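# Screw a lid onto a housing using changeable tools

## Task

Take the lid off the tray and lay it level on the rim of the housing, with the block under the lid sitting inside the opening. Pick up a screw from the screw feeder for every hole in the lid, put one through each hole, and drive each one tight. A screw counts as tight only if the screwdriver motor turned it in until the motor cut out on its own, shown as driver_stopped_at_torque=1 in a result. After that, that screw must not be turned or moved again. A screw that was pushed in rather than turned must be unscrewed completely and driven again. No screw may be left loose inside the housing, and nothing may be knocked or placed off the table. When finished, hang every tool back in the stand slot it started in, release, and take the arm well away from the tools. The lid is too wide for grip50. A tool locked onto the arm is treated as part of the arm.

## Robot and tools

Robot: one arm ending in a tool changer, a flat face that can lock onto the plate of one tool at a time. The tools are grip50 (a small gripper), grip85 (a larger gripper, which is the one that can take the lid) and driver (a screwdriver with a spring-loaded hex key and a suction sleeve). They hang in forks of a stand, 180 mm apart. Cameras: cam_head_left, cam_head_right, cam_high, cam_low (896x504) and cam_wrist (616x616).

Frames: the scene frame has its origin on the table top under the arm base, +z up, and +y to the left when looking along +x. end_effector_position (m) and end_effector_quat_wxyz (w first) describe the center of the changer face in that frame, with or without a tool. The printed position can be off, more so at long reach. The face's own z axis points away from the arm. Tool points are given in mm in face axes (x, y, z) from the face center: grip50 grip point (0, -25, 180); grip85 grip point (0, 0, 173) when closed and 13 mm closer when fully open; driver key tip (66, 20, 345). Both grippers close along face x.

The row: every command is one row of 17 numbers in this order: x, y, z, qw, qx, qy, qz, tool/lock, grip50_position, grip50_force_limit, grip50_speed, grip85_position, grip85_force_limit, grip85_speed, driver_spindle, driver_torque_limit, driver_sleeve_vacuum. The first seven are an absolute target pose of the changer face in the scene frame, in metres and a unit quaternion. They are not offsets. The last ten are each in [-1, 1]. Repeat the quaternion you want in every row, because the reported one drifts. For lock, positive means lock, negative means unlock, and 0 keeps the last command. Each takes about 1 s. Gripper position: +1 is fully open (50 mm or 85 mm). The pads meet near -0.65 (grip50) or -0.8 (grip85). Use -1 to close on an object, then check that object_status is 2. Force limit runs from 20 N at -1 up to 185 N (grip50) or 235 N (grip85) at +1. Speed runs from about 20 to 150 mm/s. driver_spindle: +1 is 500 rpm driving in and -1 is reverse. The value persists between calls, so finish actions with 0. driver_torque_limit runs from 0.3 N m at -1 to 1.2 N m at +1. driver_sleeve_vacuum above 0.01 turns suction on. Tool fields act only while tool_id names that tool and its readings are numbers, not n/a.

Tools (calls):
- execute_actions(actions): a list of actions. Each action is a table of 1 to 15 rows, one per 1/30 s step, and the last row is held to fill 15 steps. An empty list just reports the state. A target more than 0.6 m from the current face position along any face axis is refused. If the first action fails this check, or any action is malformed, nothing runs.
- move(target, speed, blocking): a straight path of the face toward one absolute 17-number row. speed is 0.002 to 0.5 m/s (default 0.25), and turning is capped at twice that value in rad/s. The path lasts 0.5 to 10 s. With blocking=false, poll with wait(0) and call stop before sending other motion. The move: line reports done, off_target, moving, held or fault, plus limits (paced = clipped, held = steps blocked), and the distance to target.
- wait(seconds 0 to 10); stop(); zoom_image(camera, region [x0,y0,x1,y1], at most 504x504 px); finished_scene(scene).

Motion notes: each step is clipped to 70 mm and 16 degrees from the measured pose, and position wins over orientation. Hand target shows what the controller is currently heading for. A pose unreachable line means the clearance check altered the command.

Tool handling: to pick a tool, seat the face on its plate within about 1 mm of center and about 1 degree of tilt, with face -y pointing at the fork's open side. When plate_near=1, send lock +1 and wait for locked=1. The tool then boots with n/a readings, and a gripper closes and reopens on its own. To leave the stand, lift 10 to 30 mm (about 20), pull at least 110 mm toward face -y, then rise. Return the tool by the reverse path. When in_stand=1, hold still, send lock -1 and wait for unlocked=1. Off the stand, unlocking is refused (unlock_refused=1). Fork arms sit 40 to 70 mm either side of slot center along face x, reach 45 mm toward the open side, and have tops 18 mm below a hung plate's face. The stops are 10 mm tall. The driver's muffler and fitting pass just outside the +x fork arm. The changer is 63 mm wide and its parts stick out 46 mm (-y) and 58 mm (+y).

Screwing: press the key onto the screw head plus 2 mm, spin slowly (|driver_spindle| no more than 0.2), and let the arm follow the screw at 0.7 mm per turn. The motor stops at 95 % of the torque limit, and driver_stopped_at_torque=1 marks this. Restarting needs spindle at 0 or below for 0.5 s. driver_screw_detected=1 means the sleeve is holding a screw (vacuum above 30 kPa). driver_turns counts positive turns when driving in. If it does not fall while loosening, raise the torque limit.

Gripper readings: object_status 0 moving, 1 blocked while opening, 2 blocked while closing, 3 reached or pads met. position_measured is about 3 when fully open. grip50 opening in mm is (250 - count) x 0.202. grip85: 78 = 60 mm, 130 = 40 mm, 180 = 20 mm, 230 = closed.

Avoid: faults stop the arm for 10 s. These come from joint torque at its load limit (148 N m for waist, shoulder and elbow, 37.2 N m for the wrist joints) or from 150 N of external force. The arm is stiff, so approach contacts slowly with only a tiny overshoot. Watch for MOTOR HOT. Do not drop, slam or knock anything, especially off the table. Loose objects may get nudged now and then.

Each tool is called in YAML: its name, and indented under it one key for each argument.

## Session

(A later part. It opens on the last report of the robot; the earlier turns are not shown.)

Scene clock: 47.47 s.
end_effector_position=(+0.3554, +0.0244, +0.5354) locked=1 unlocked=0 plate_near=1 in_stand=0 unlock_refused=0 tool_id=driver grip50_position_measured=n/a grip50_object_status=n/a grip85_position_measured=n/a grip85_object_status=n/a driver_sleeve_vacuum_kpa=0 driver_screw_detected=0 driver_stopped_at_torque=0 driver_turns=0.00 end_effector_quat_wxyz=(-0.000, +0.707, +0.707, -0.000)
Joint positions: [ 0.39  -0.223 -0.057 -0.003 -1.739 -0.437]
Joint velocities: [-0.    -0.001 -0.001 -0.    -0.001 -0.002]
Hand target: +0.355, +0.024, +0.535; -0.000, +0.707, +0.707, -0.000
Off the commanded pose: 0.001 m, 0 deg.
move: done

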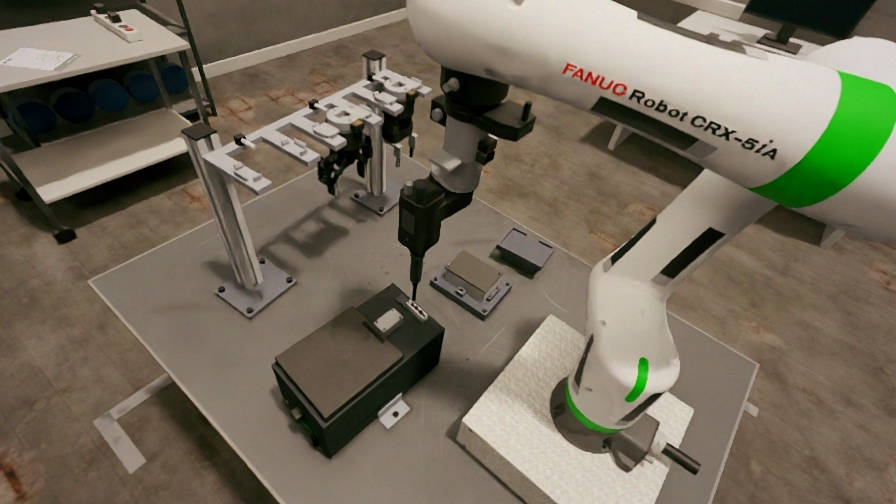

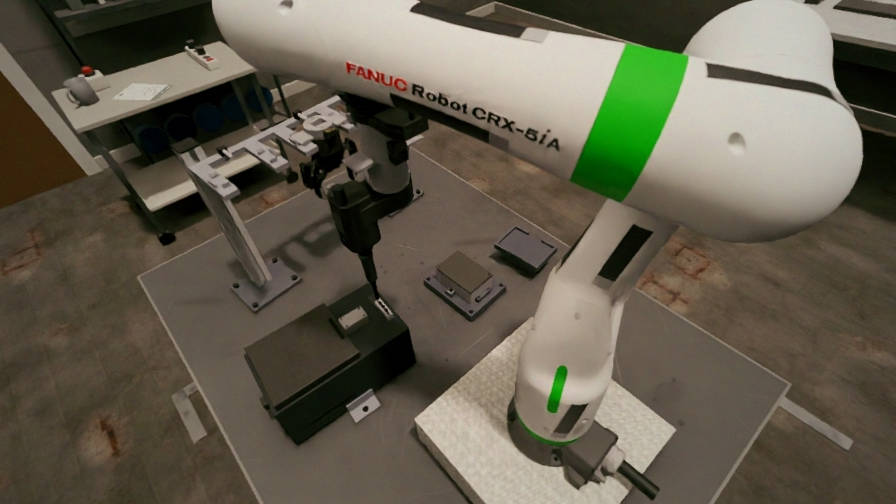

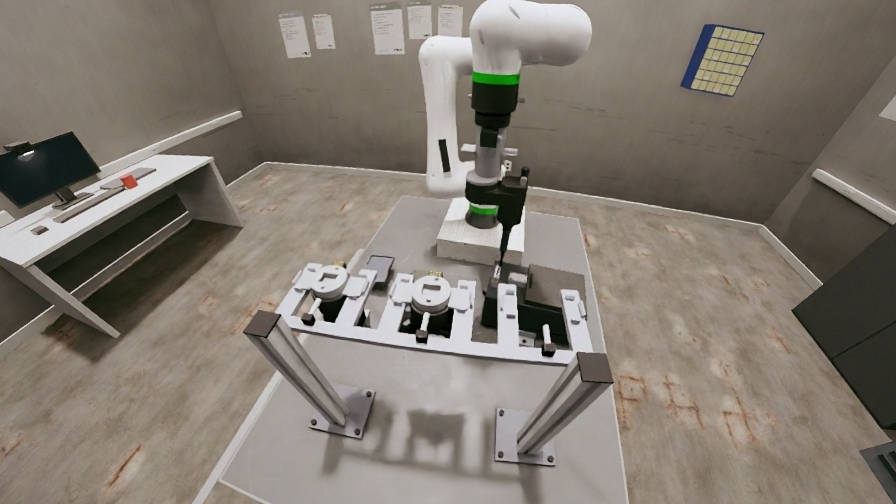

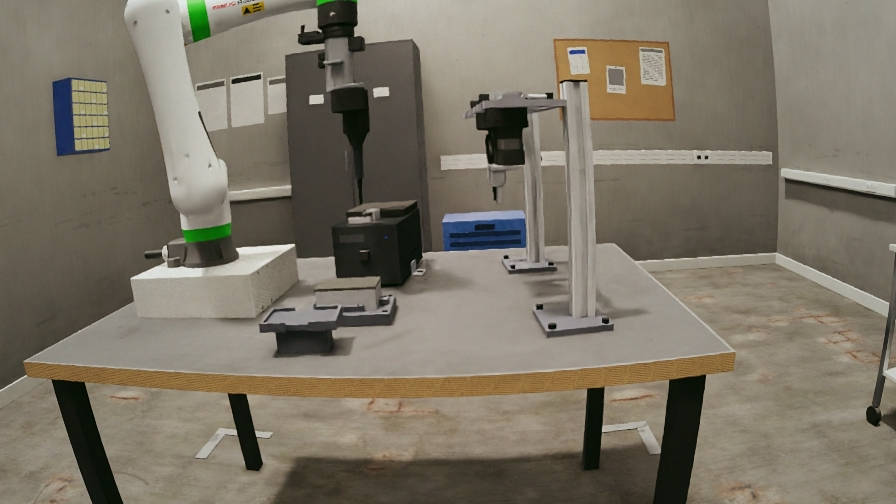

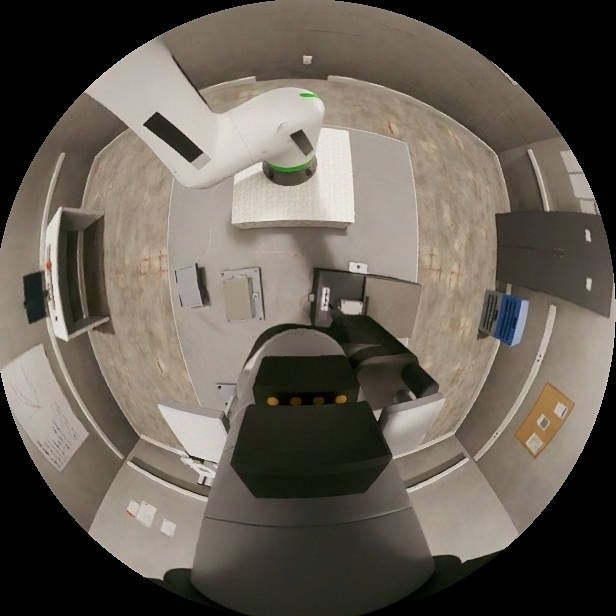

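move:
  target: [0.351,0.0195,0.518,0,0.7071,0.7071,0,0,0,0,0,0,0,0,0,0,0]
  speed: 0.04

zoom_image:
  camera: "cam_head_left"
  region: [395,285,440,325]

zoom_image:
  camera: "cam_head_right"
  region: [360,285,405,325]

zoom_image:
  camera: "cam_low"
  region: [340,190,385,230]

zoom_image:
  camera: "cam_high"
  region: [478,248,523,288]

Scene clock: 48.47 s.
end_effector_position=(+0.3510, +0.0195, +0.5180) locked=1 unlocked=0 plate_near=1 in_stand=0 unlock_refused=0 tool_id=driver grip50_position_measured=n/a grip50_object_status=n/a grip85_position_measured=n/a grip85_object_status=n/a driver_sleeve_vacuum_kpa=0 driver_screw_detected=0 driver_stopped_at_torque=0 driver_turns=0.00 end_effector_quat_wxyz=(-0.000, +0.707, +0.707, -0.000)
Joint positions: [ 0.382 -0.242 -0.113 -0.003 -1.702 -0.429]
Joint velocities: [-0.001  0.    -0.002  0.001  0.001  0.001]
Hand target: +0.351, +0.019, +0.518; -0.000, +0.707, +0.707, -0.000
Off the commanded pose: 0.000 m, 0 deg.
move: done

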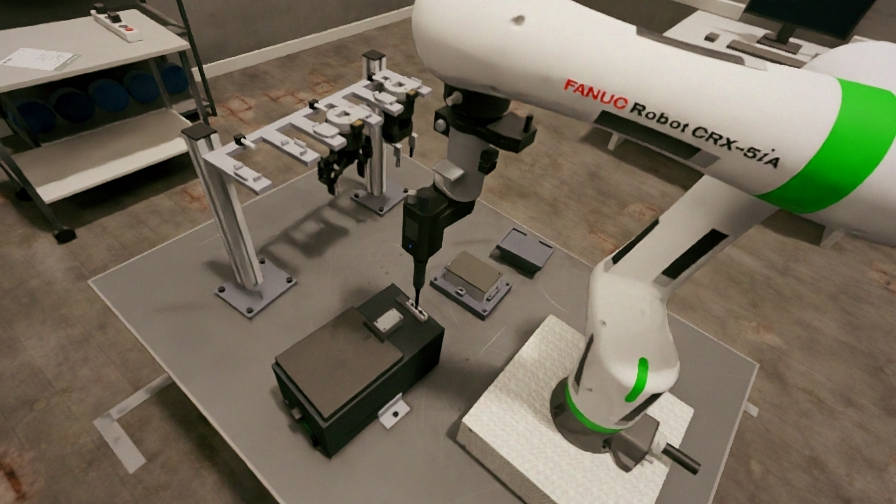

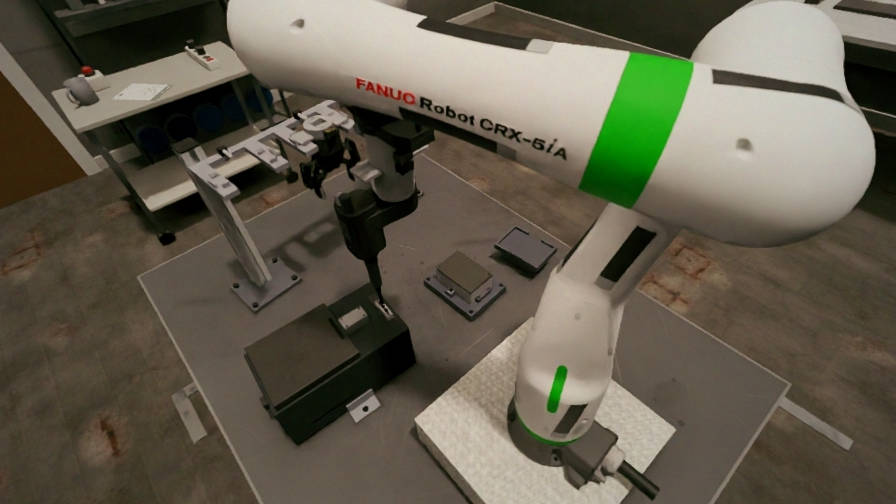

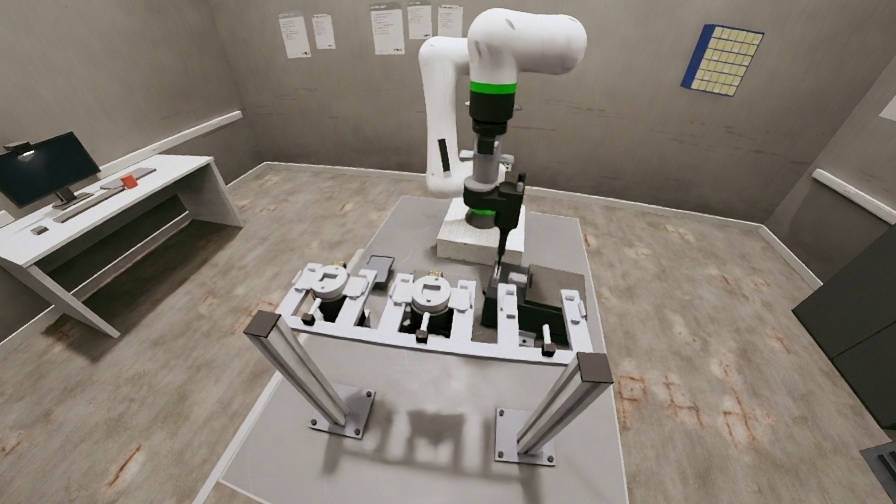

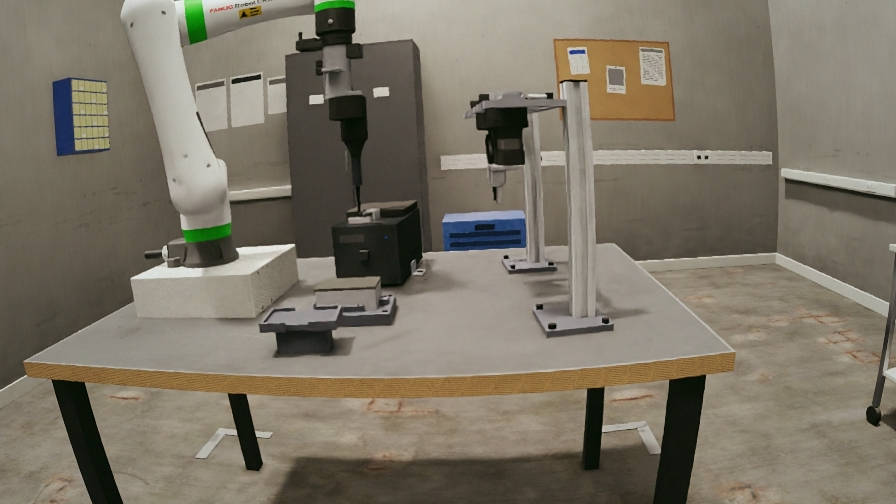

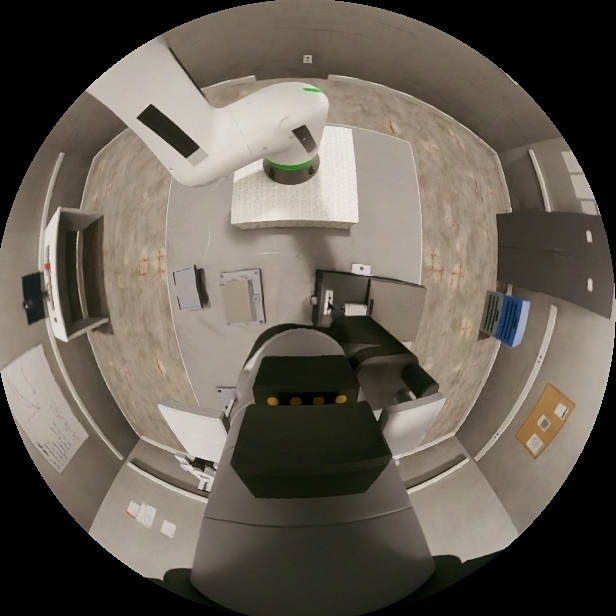

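Region (395, 285, 440, 325) of cam_head_left's 896x504 image, scaled by 11.200, with more detail than that image has.

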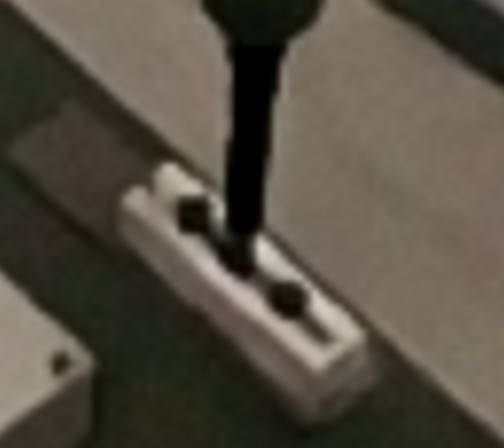

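Region (360, 285, 405, 325) of cam_head_right's 896x504 image, scaled by 11.200, with more detail than that image has.

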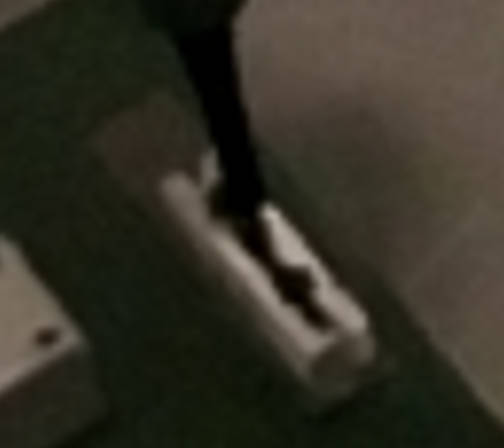

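Region (340, 190, 385, 230) of cam_low's 896x504 image, scaled by 11.200, with more detail than that image has.

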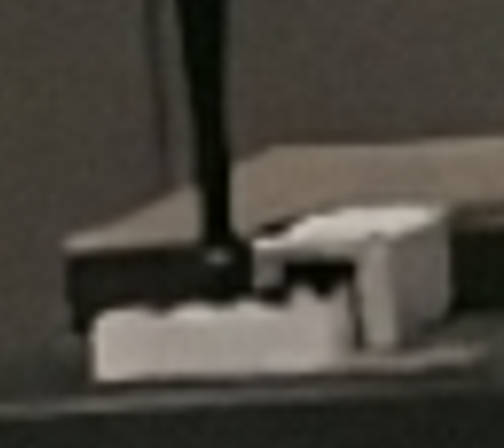

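Region (478, 248, 523, 288) of cam_high's 896x504 image, scaled by 11.200, with more detail than that image has.

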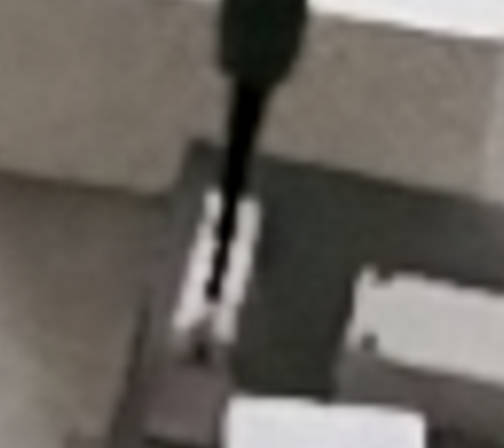

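execute_actions:
  actions:
    - [[0.3516,0.0193,0.514,0,0.7071,0.7071,0,0,0,0,0,0,0,0,0,0,1]]
    - [[0.3516,0.0193,0.512,0,0.7071,0.7071,0,0,0,0,0,0,0,0,0,0,1]]
    - [[0.3516,0.0193,0.510,0,0.7071,0.7071,0,0,0,0,0,0,0,0,0.15,0,1]]
    - [[0.3516,0.0193,0.510,0,0.7071,0.7071,0,0,0,0,0,0,0,0,0,0,1]]

zoom_image:
  camera: "cam_head_left"
  region: [395,285,440,325]

zoom_image:
  camera: "cam_head_right"
  region: [360,285,405,325]

Scene clock: 50.80 s.
end_effector_position=(+0.3516, +0.0193, +0.5100) locked=1 unlocked=0 plate_near=1 in_stand=0 unlock_refused=0 tool_id=driver grip50_position_measured=n/a grip50_object_status=n/a grip85_position_measured=n/a grip85_object_status=n/a driver_sleeve_vacuum_kpa=40 driver_screw_detected=1 driver_stopped_at_torque=0 driver_turns=0.60 end_effector_quat_wxyz=(+0.000, +0.707, +0.707, +0.000)
Joint positions: [ 0.381 -0.242 -0.132 -0.003 -1.683 -0.428]
Joint velocities: [-0.     0.    -0.     0.001 -0.    -0.001]
Hand target: +0.352, +0.019, +0.510; +0.000, +0.707, +0.707, +0.000
Off the commanded pose: 0.000 m, 0 deg.

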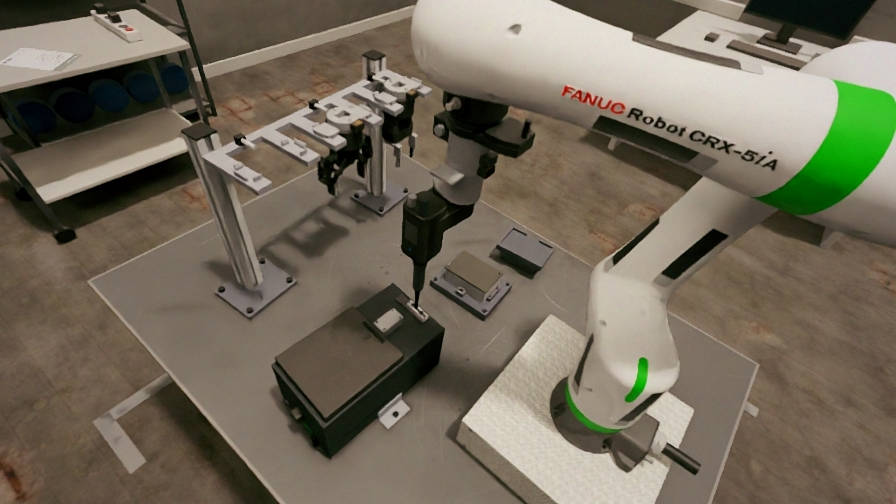

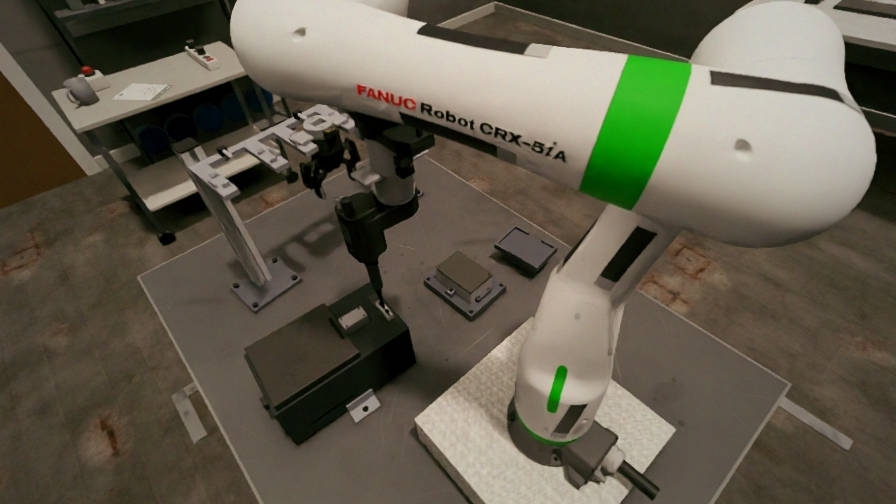

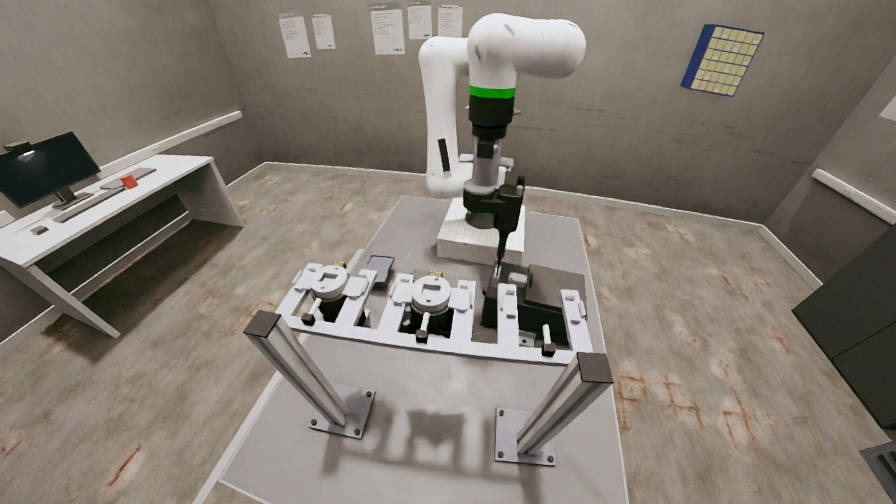

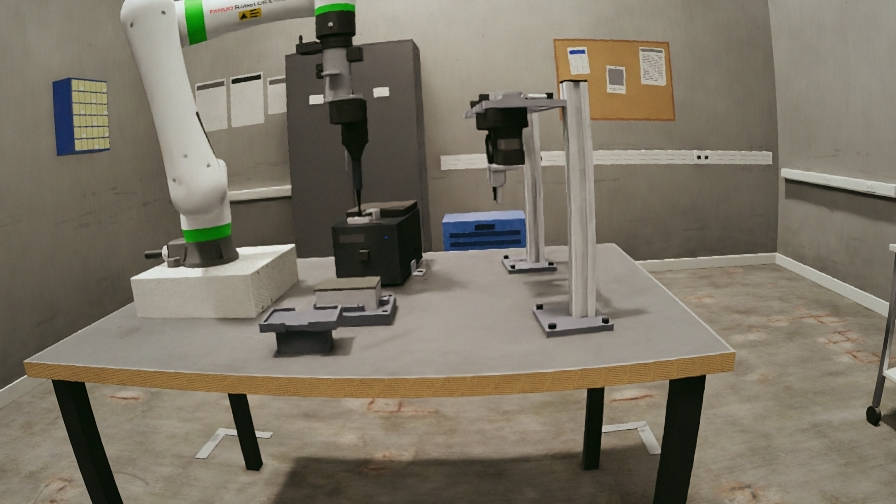

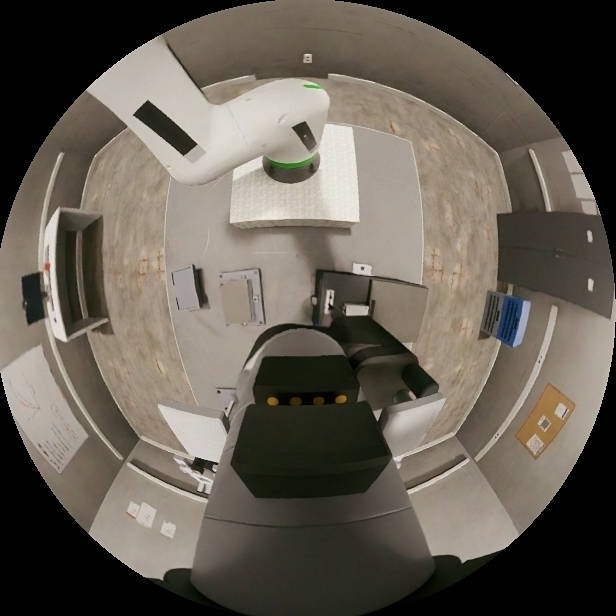

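Region (395, 285, 440, 325) of cam_head_left's 896x504 image, scaled by 11.200, with more detail than that image has.

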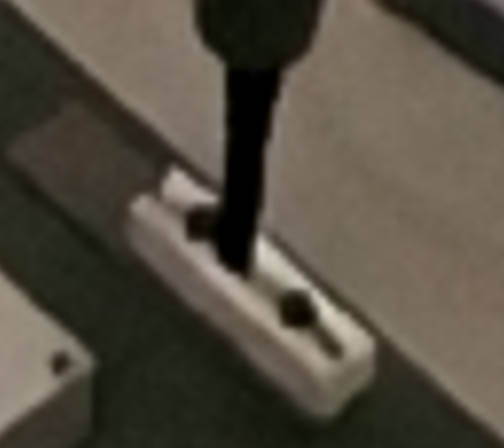

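Region (360, 285, 405, 325) of cam_head_right's 896x504 image, scaled by 11.200, with more detail than that image has.

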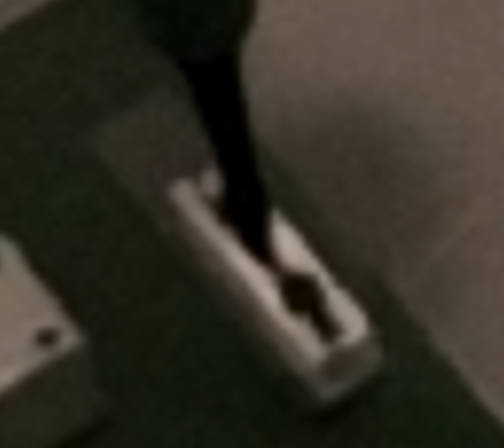

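move:
  target: [0.3516,0.0193,0.537,0,0.7071,0.7071,0,0,0,0,0,0,0,0,0,0,1]
  speed: 0.04

move:
  target: [0.345,-0.04,0.537,0,0.7071,0.7071,0,0,0,0,0,0,0,0,0,0,1]

move:
  target: [0.3147,-0.2552,0.44,0,0.7071,0.7071,0,0,0,0,0,0,0,0,0,0,1]

zoom_image:
  camera: "cam_head_left"
  region: [475,245,520,285]

zoom_image:
  camera: "cam_head_right"
  region: [465,248,510,288]

zoom_image:
  camera: "cam_low"
  region: [300,258,345,298]

zoom_image:
  camera: "cam_wrist"
  region: [308,282,353,322]

Scene clock: 52.17 s.
end_effector_position=(+0.3517, +0.0193, +0.5370) locked=1 unlocked=0 plate_near=1 in_stand=0 unlock_refused=0 tool_id=driver grip50_position_measured=n/a grip50_object_status=n/a grip85_position_measured=n/a grip85_object_status=n/a driver_sleeve_vacuum_kpa=40 driver_screw_detected=1 driver_stopped_at_torque=0 driver_turns=0.60 end_effector_quat_wxyz=(+0.000, +0.707, +0.707, -0.000)
Joint positions: [ 0.38  -0.233 -0.061 -0.003 -1.744 -0.428]
Joint velocities: [-0.001 -0.     0.001  0.001  0.     0.001]
Hand target: +0.352, +0.019, +0.537; -0.000, +0.707, +0.707, +0.000
Off the commanded pose: 0.000 m, 0 deg.
move: done

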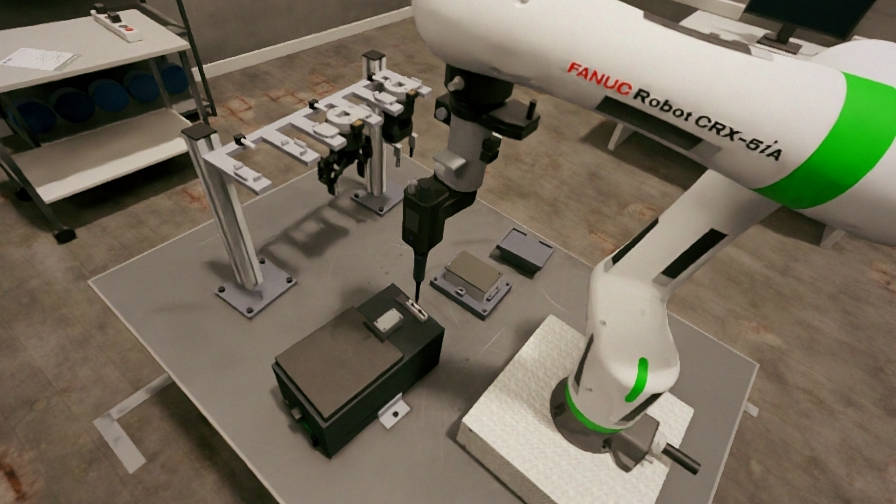

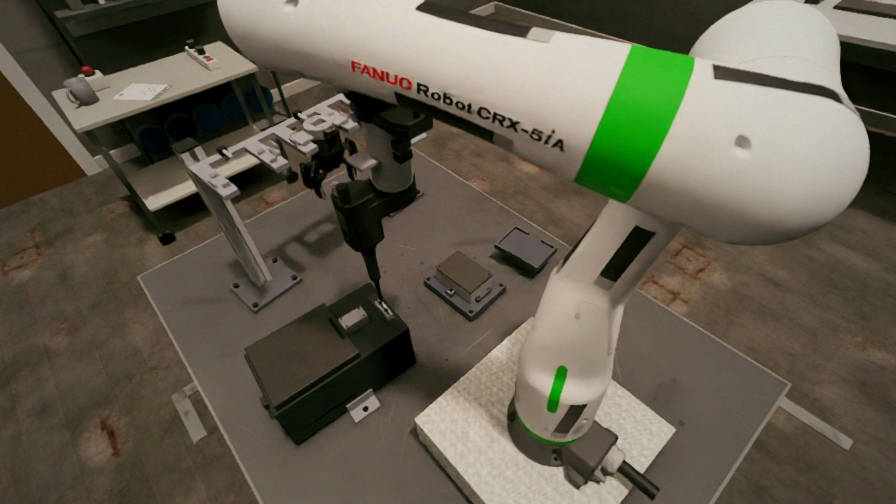

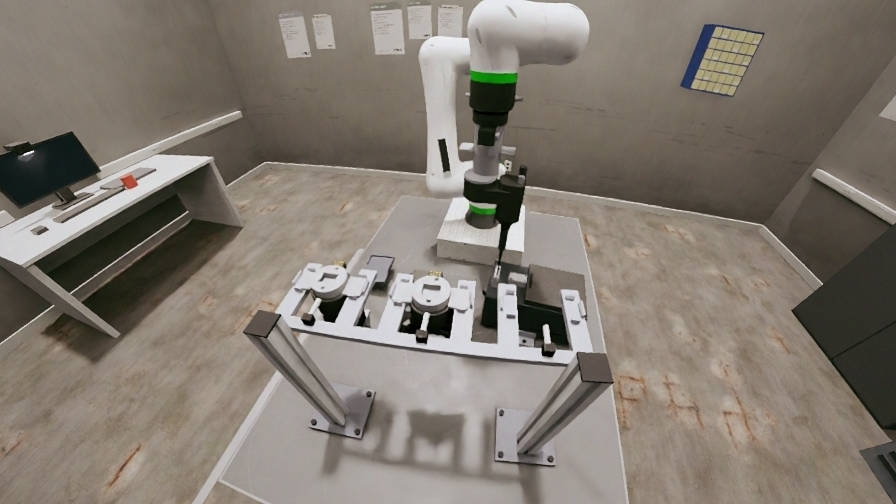

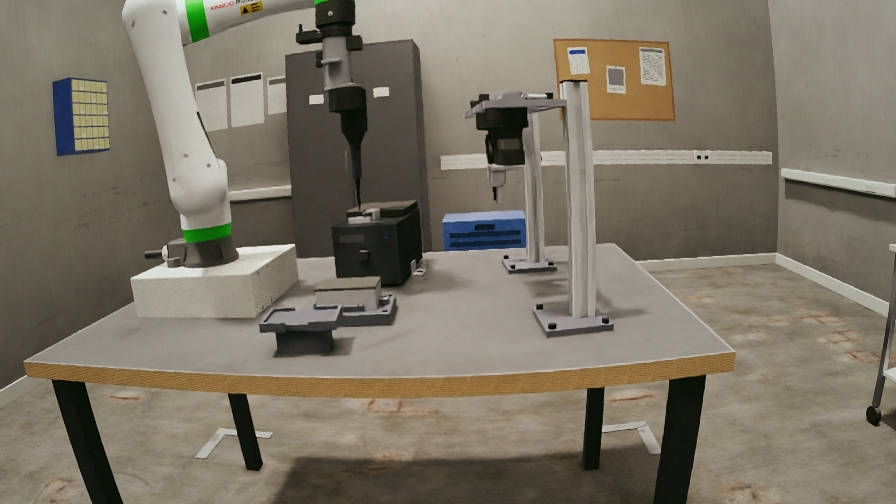

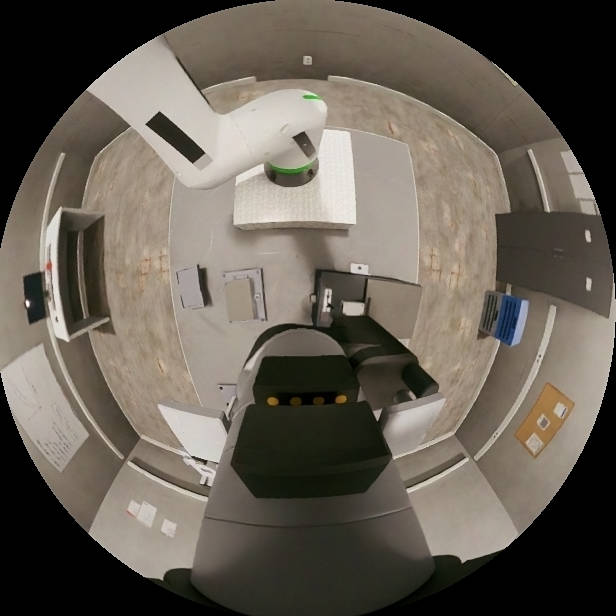

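Scene clock: 52.97 s.
end_effector_position=(+0.3451, -0.0402, +0.5370) locked=1 unlocked=0 plate_near=1 in_stand=0 unlock_refused=0 tool_id=driver grip50_position_measured=n/a grip50_object_status=n/a grip85_position_measured=n/a grip85_object_status=n/a driver_sleeve_vacuum_kpa=40 driver_screw_detected=1 driver_stopped_at_torque=0 driver_turns=0.60 end_effector_quat_wxyz=(-0.000, +0.707, +0.707, -0.000)
Joint positions: [ 0.216 -0.244 -0.07  -0.002 -1.748 -0.263]
Joint velocities: [-0.001  0.001  0.001  0.     0.    -0.001]
Hand target: +0.345, -0.040, +0.537; -0.000, +0.707, +0.707, -0.000
Off the commanded pose: 0.000 m, 0 deg.
move: done

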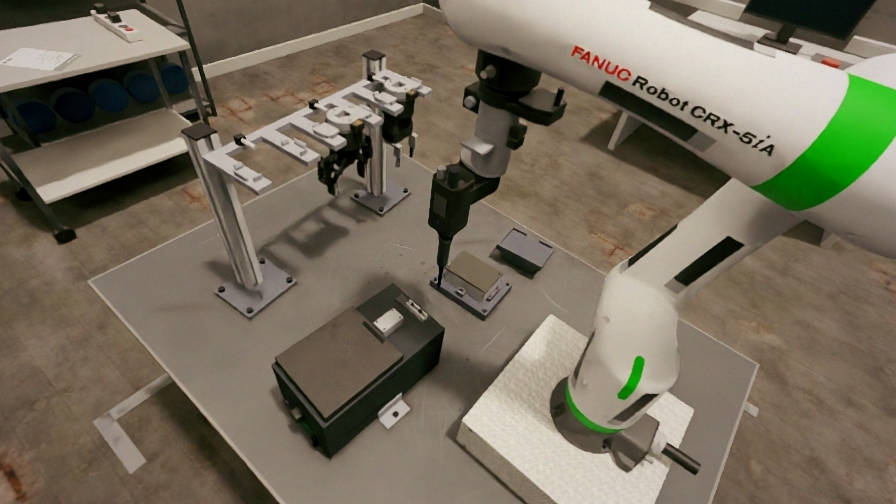

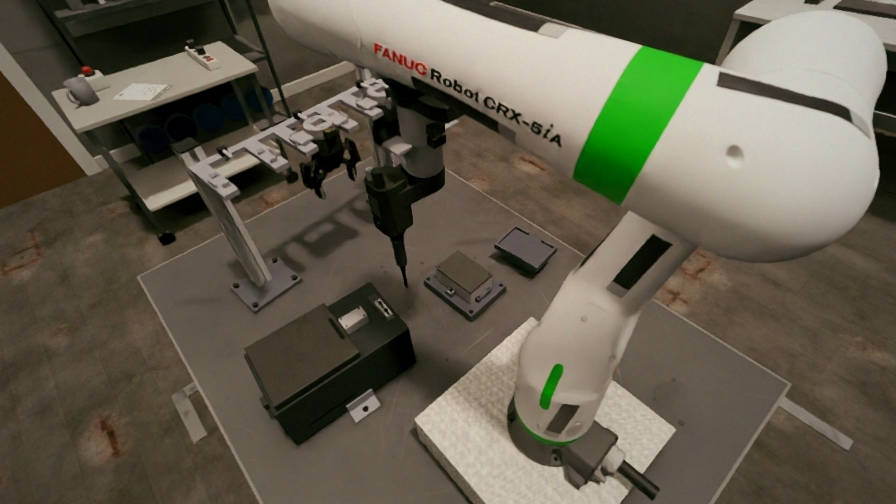

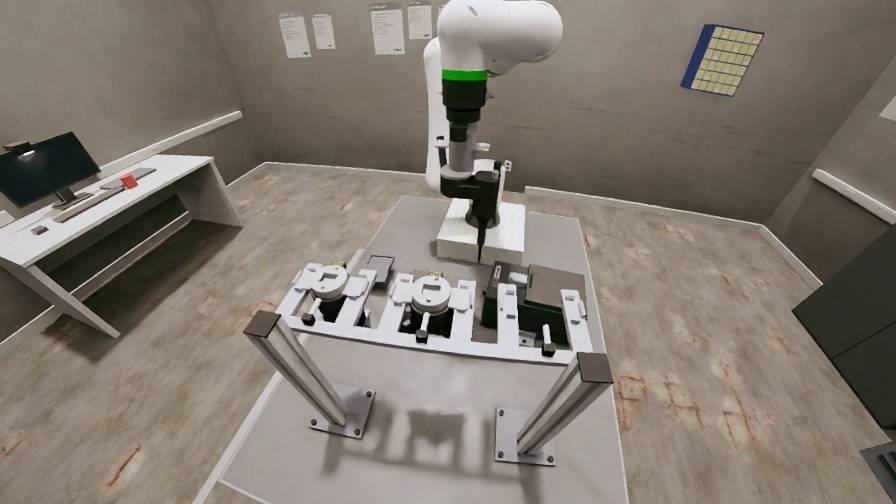

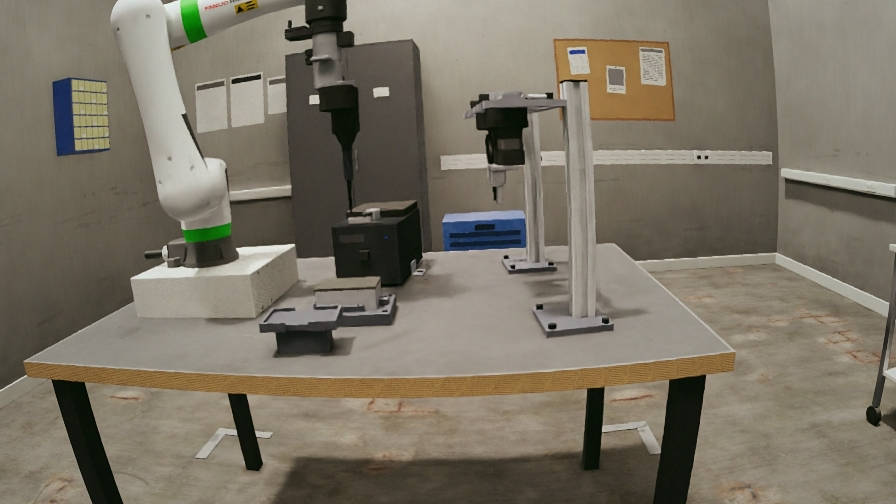

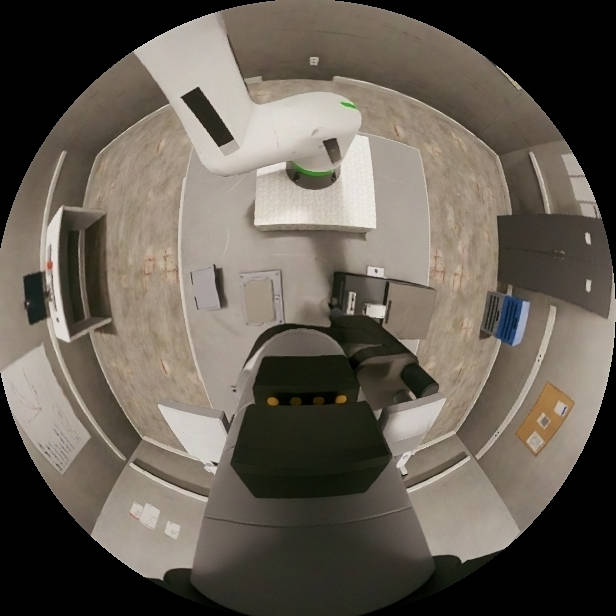

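Scene clock: 54.37 s.
end_effector_position=(+0.3147, -0.2556, +0.4399) locked=1 unlocked=0 plate_near=1 in_stand=0 unlock_refused=0 tool_id=driver grip50_position_measured=n/a grip50_object_status=n/a grip85_position_measured=n/a grip85_object_status=n/a driver_sleeve_vacuum_kpa=40 driver_screw_detected=1 driver_stopped_at_torque=0 driver_turns=0.60 end_effector_quat_wxyz=(-0.001, +0.707, +0.707, -0.000)
Joint positions: [-0.404 -0.104 -0.181 -0.001 -1.499  0.358]
Joint velocities: [-0.     0.     0.     0.     0.     0.002]
Hand target: +0.315, -0.256, +0.440; -0.001, +0.707, +0.707, -0.000
Off the commanded pose: 0.000 m, 0 deg.
move: done

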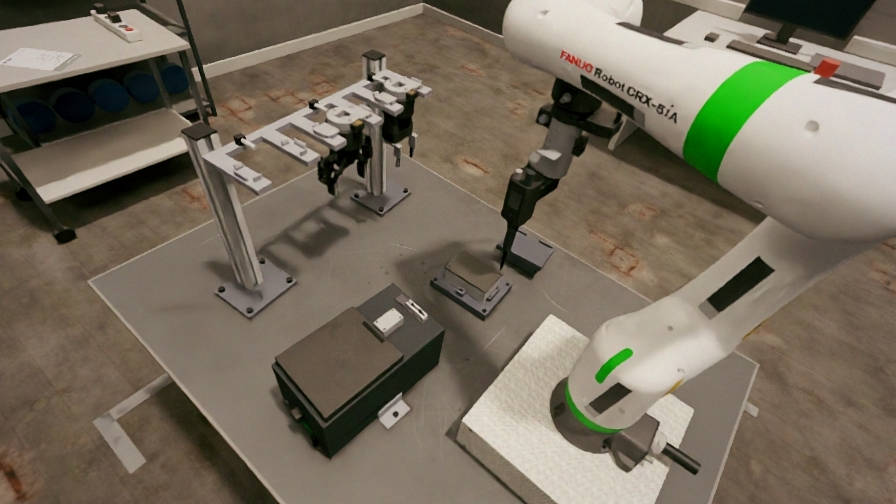

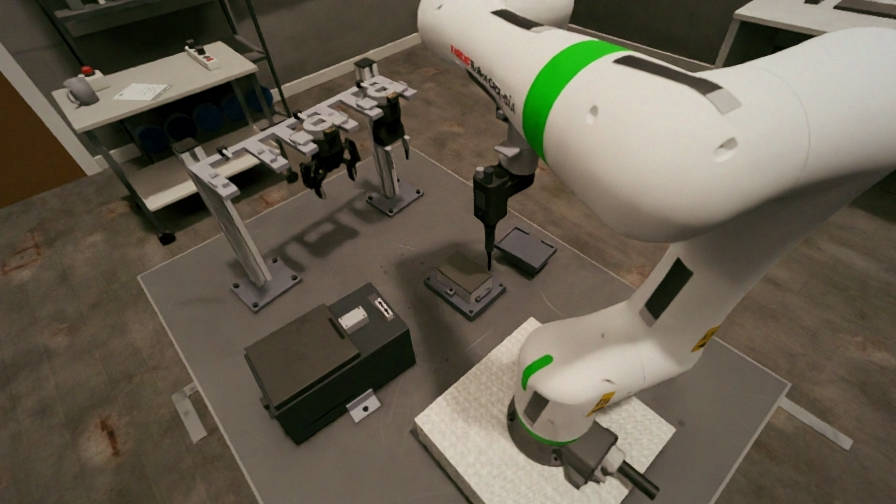

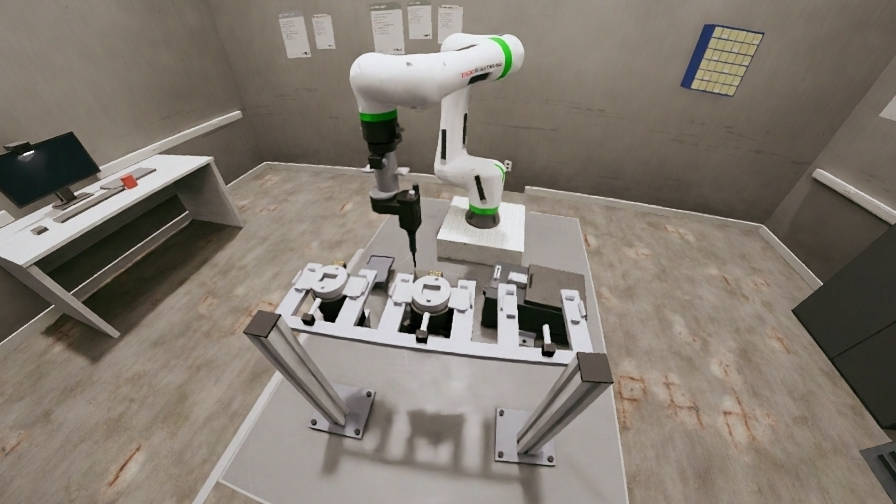

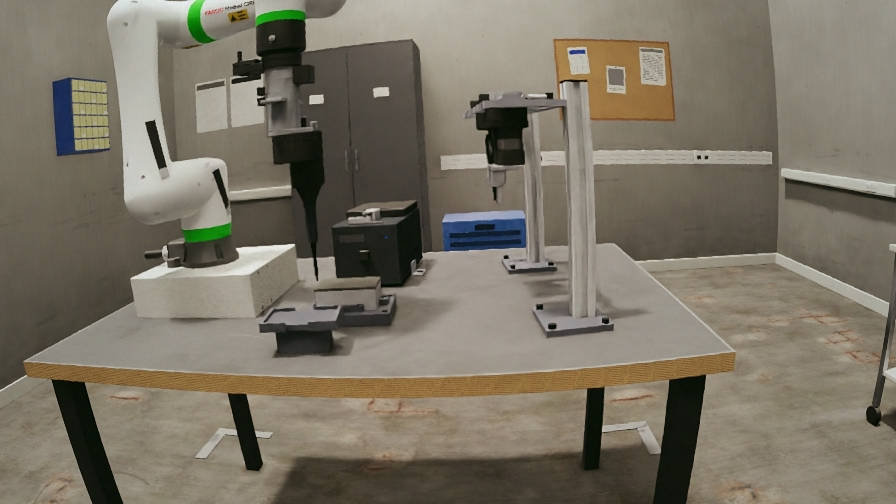

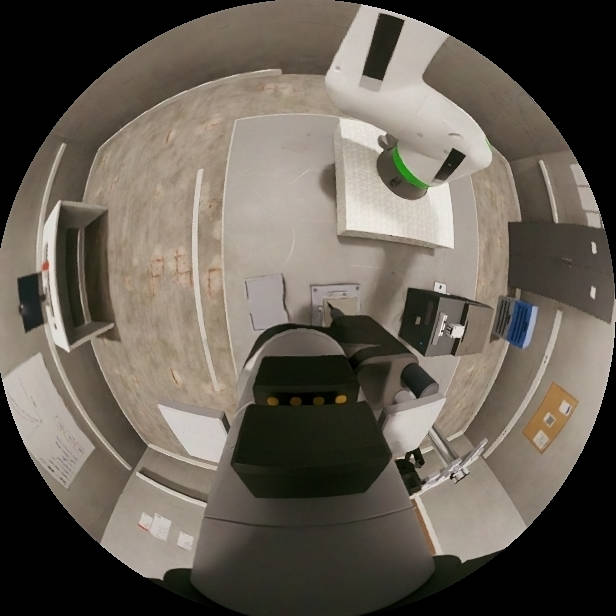

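Region (475, 245, 520, 285) of cam_head_left's 896x504 image, scaled by 11.200, with more detail than that image has.

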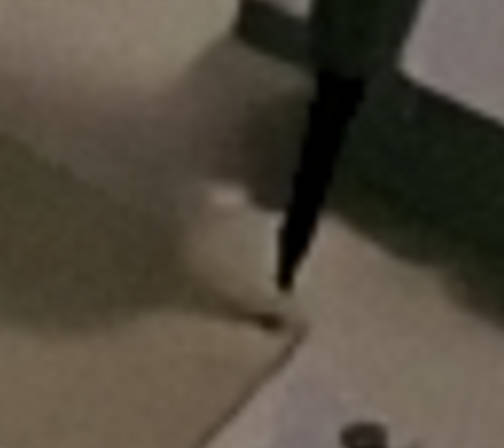

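Region (465, 248, 510, 288) of cam_head_right's 896x504 image, scaled by 11.200, with more detail than that image has.

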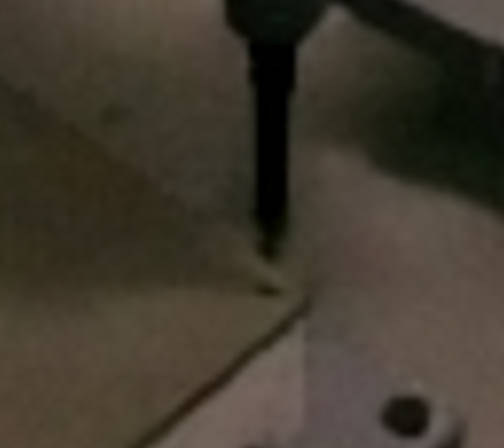

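Region (300, 258, 345, 298) of cam_low's 896x504 image, scaled by 11.200, with more detail than that image has.

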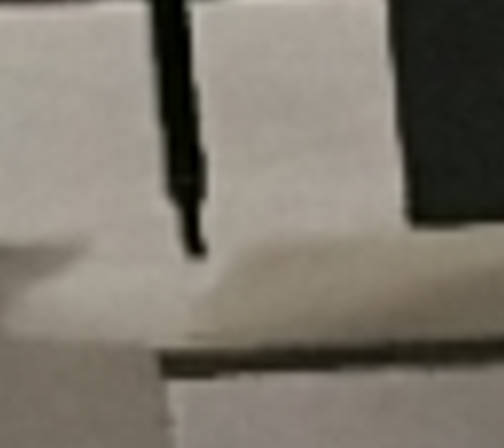

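Region (308, 282, 353, 322) of cam_wrist's 616x616 image, scaled by 11.200, with more detail than that image has.

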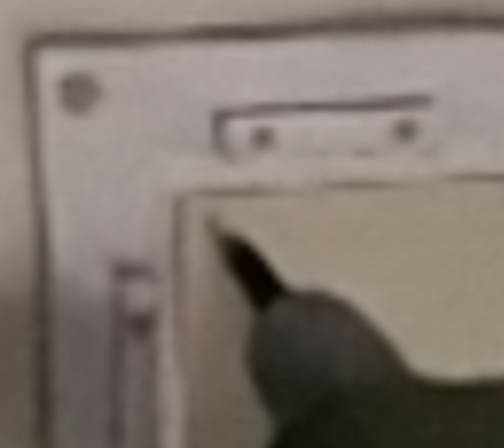

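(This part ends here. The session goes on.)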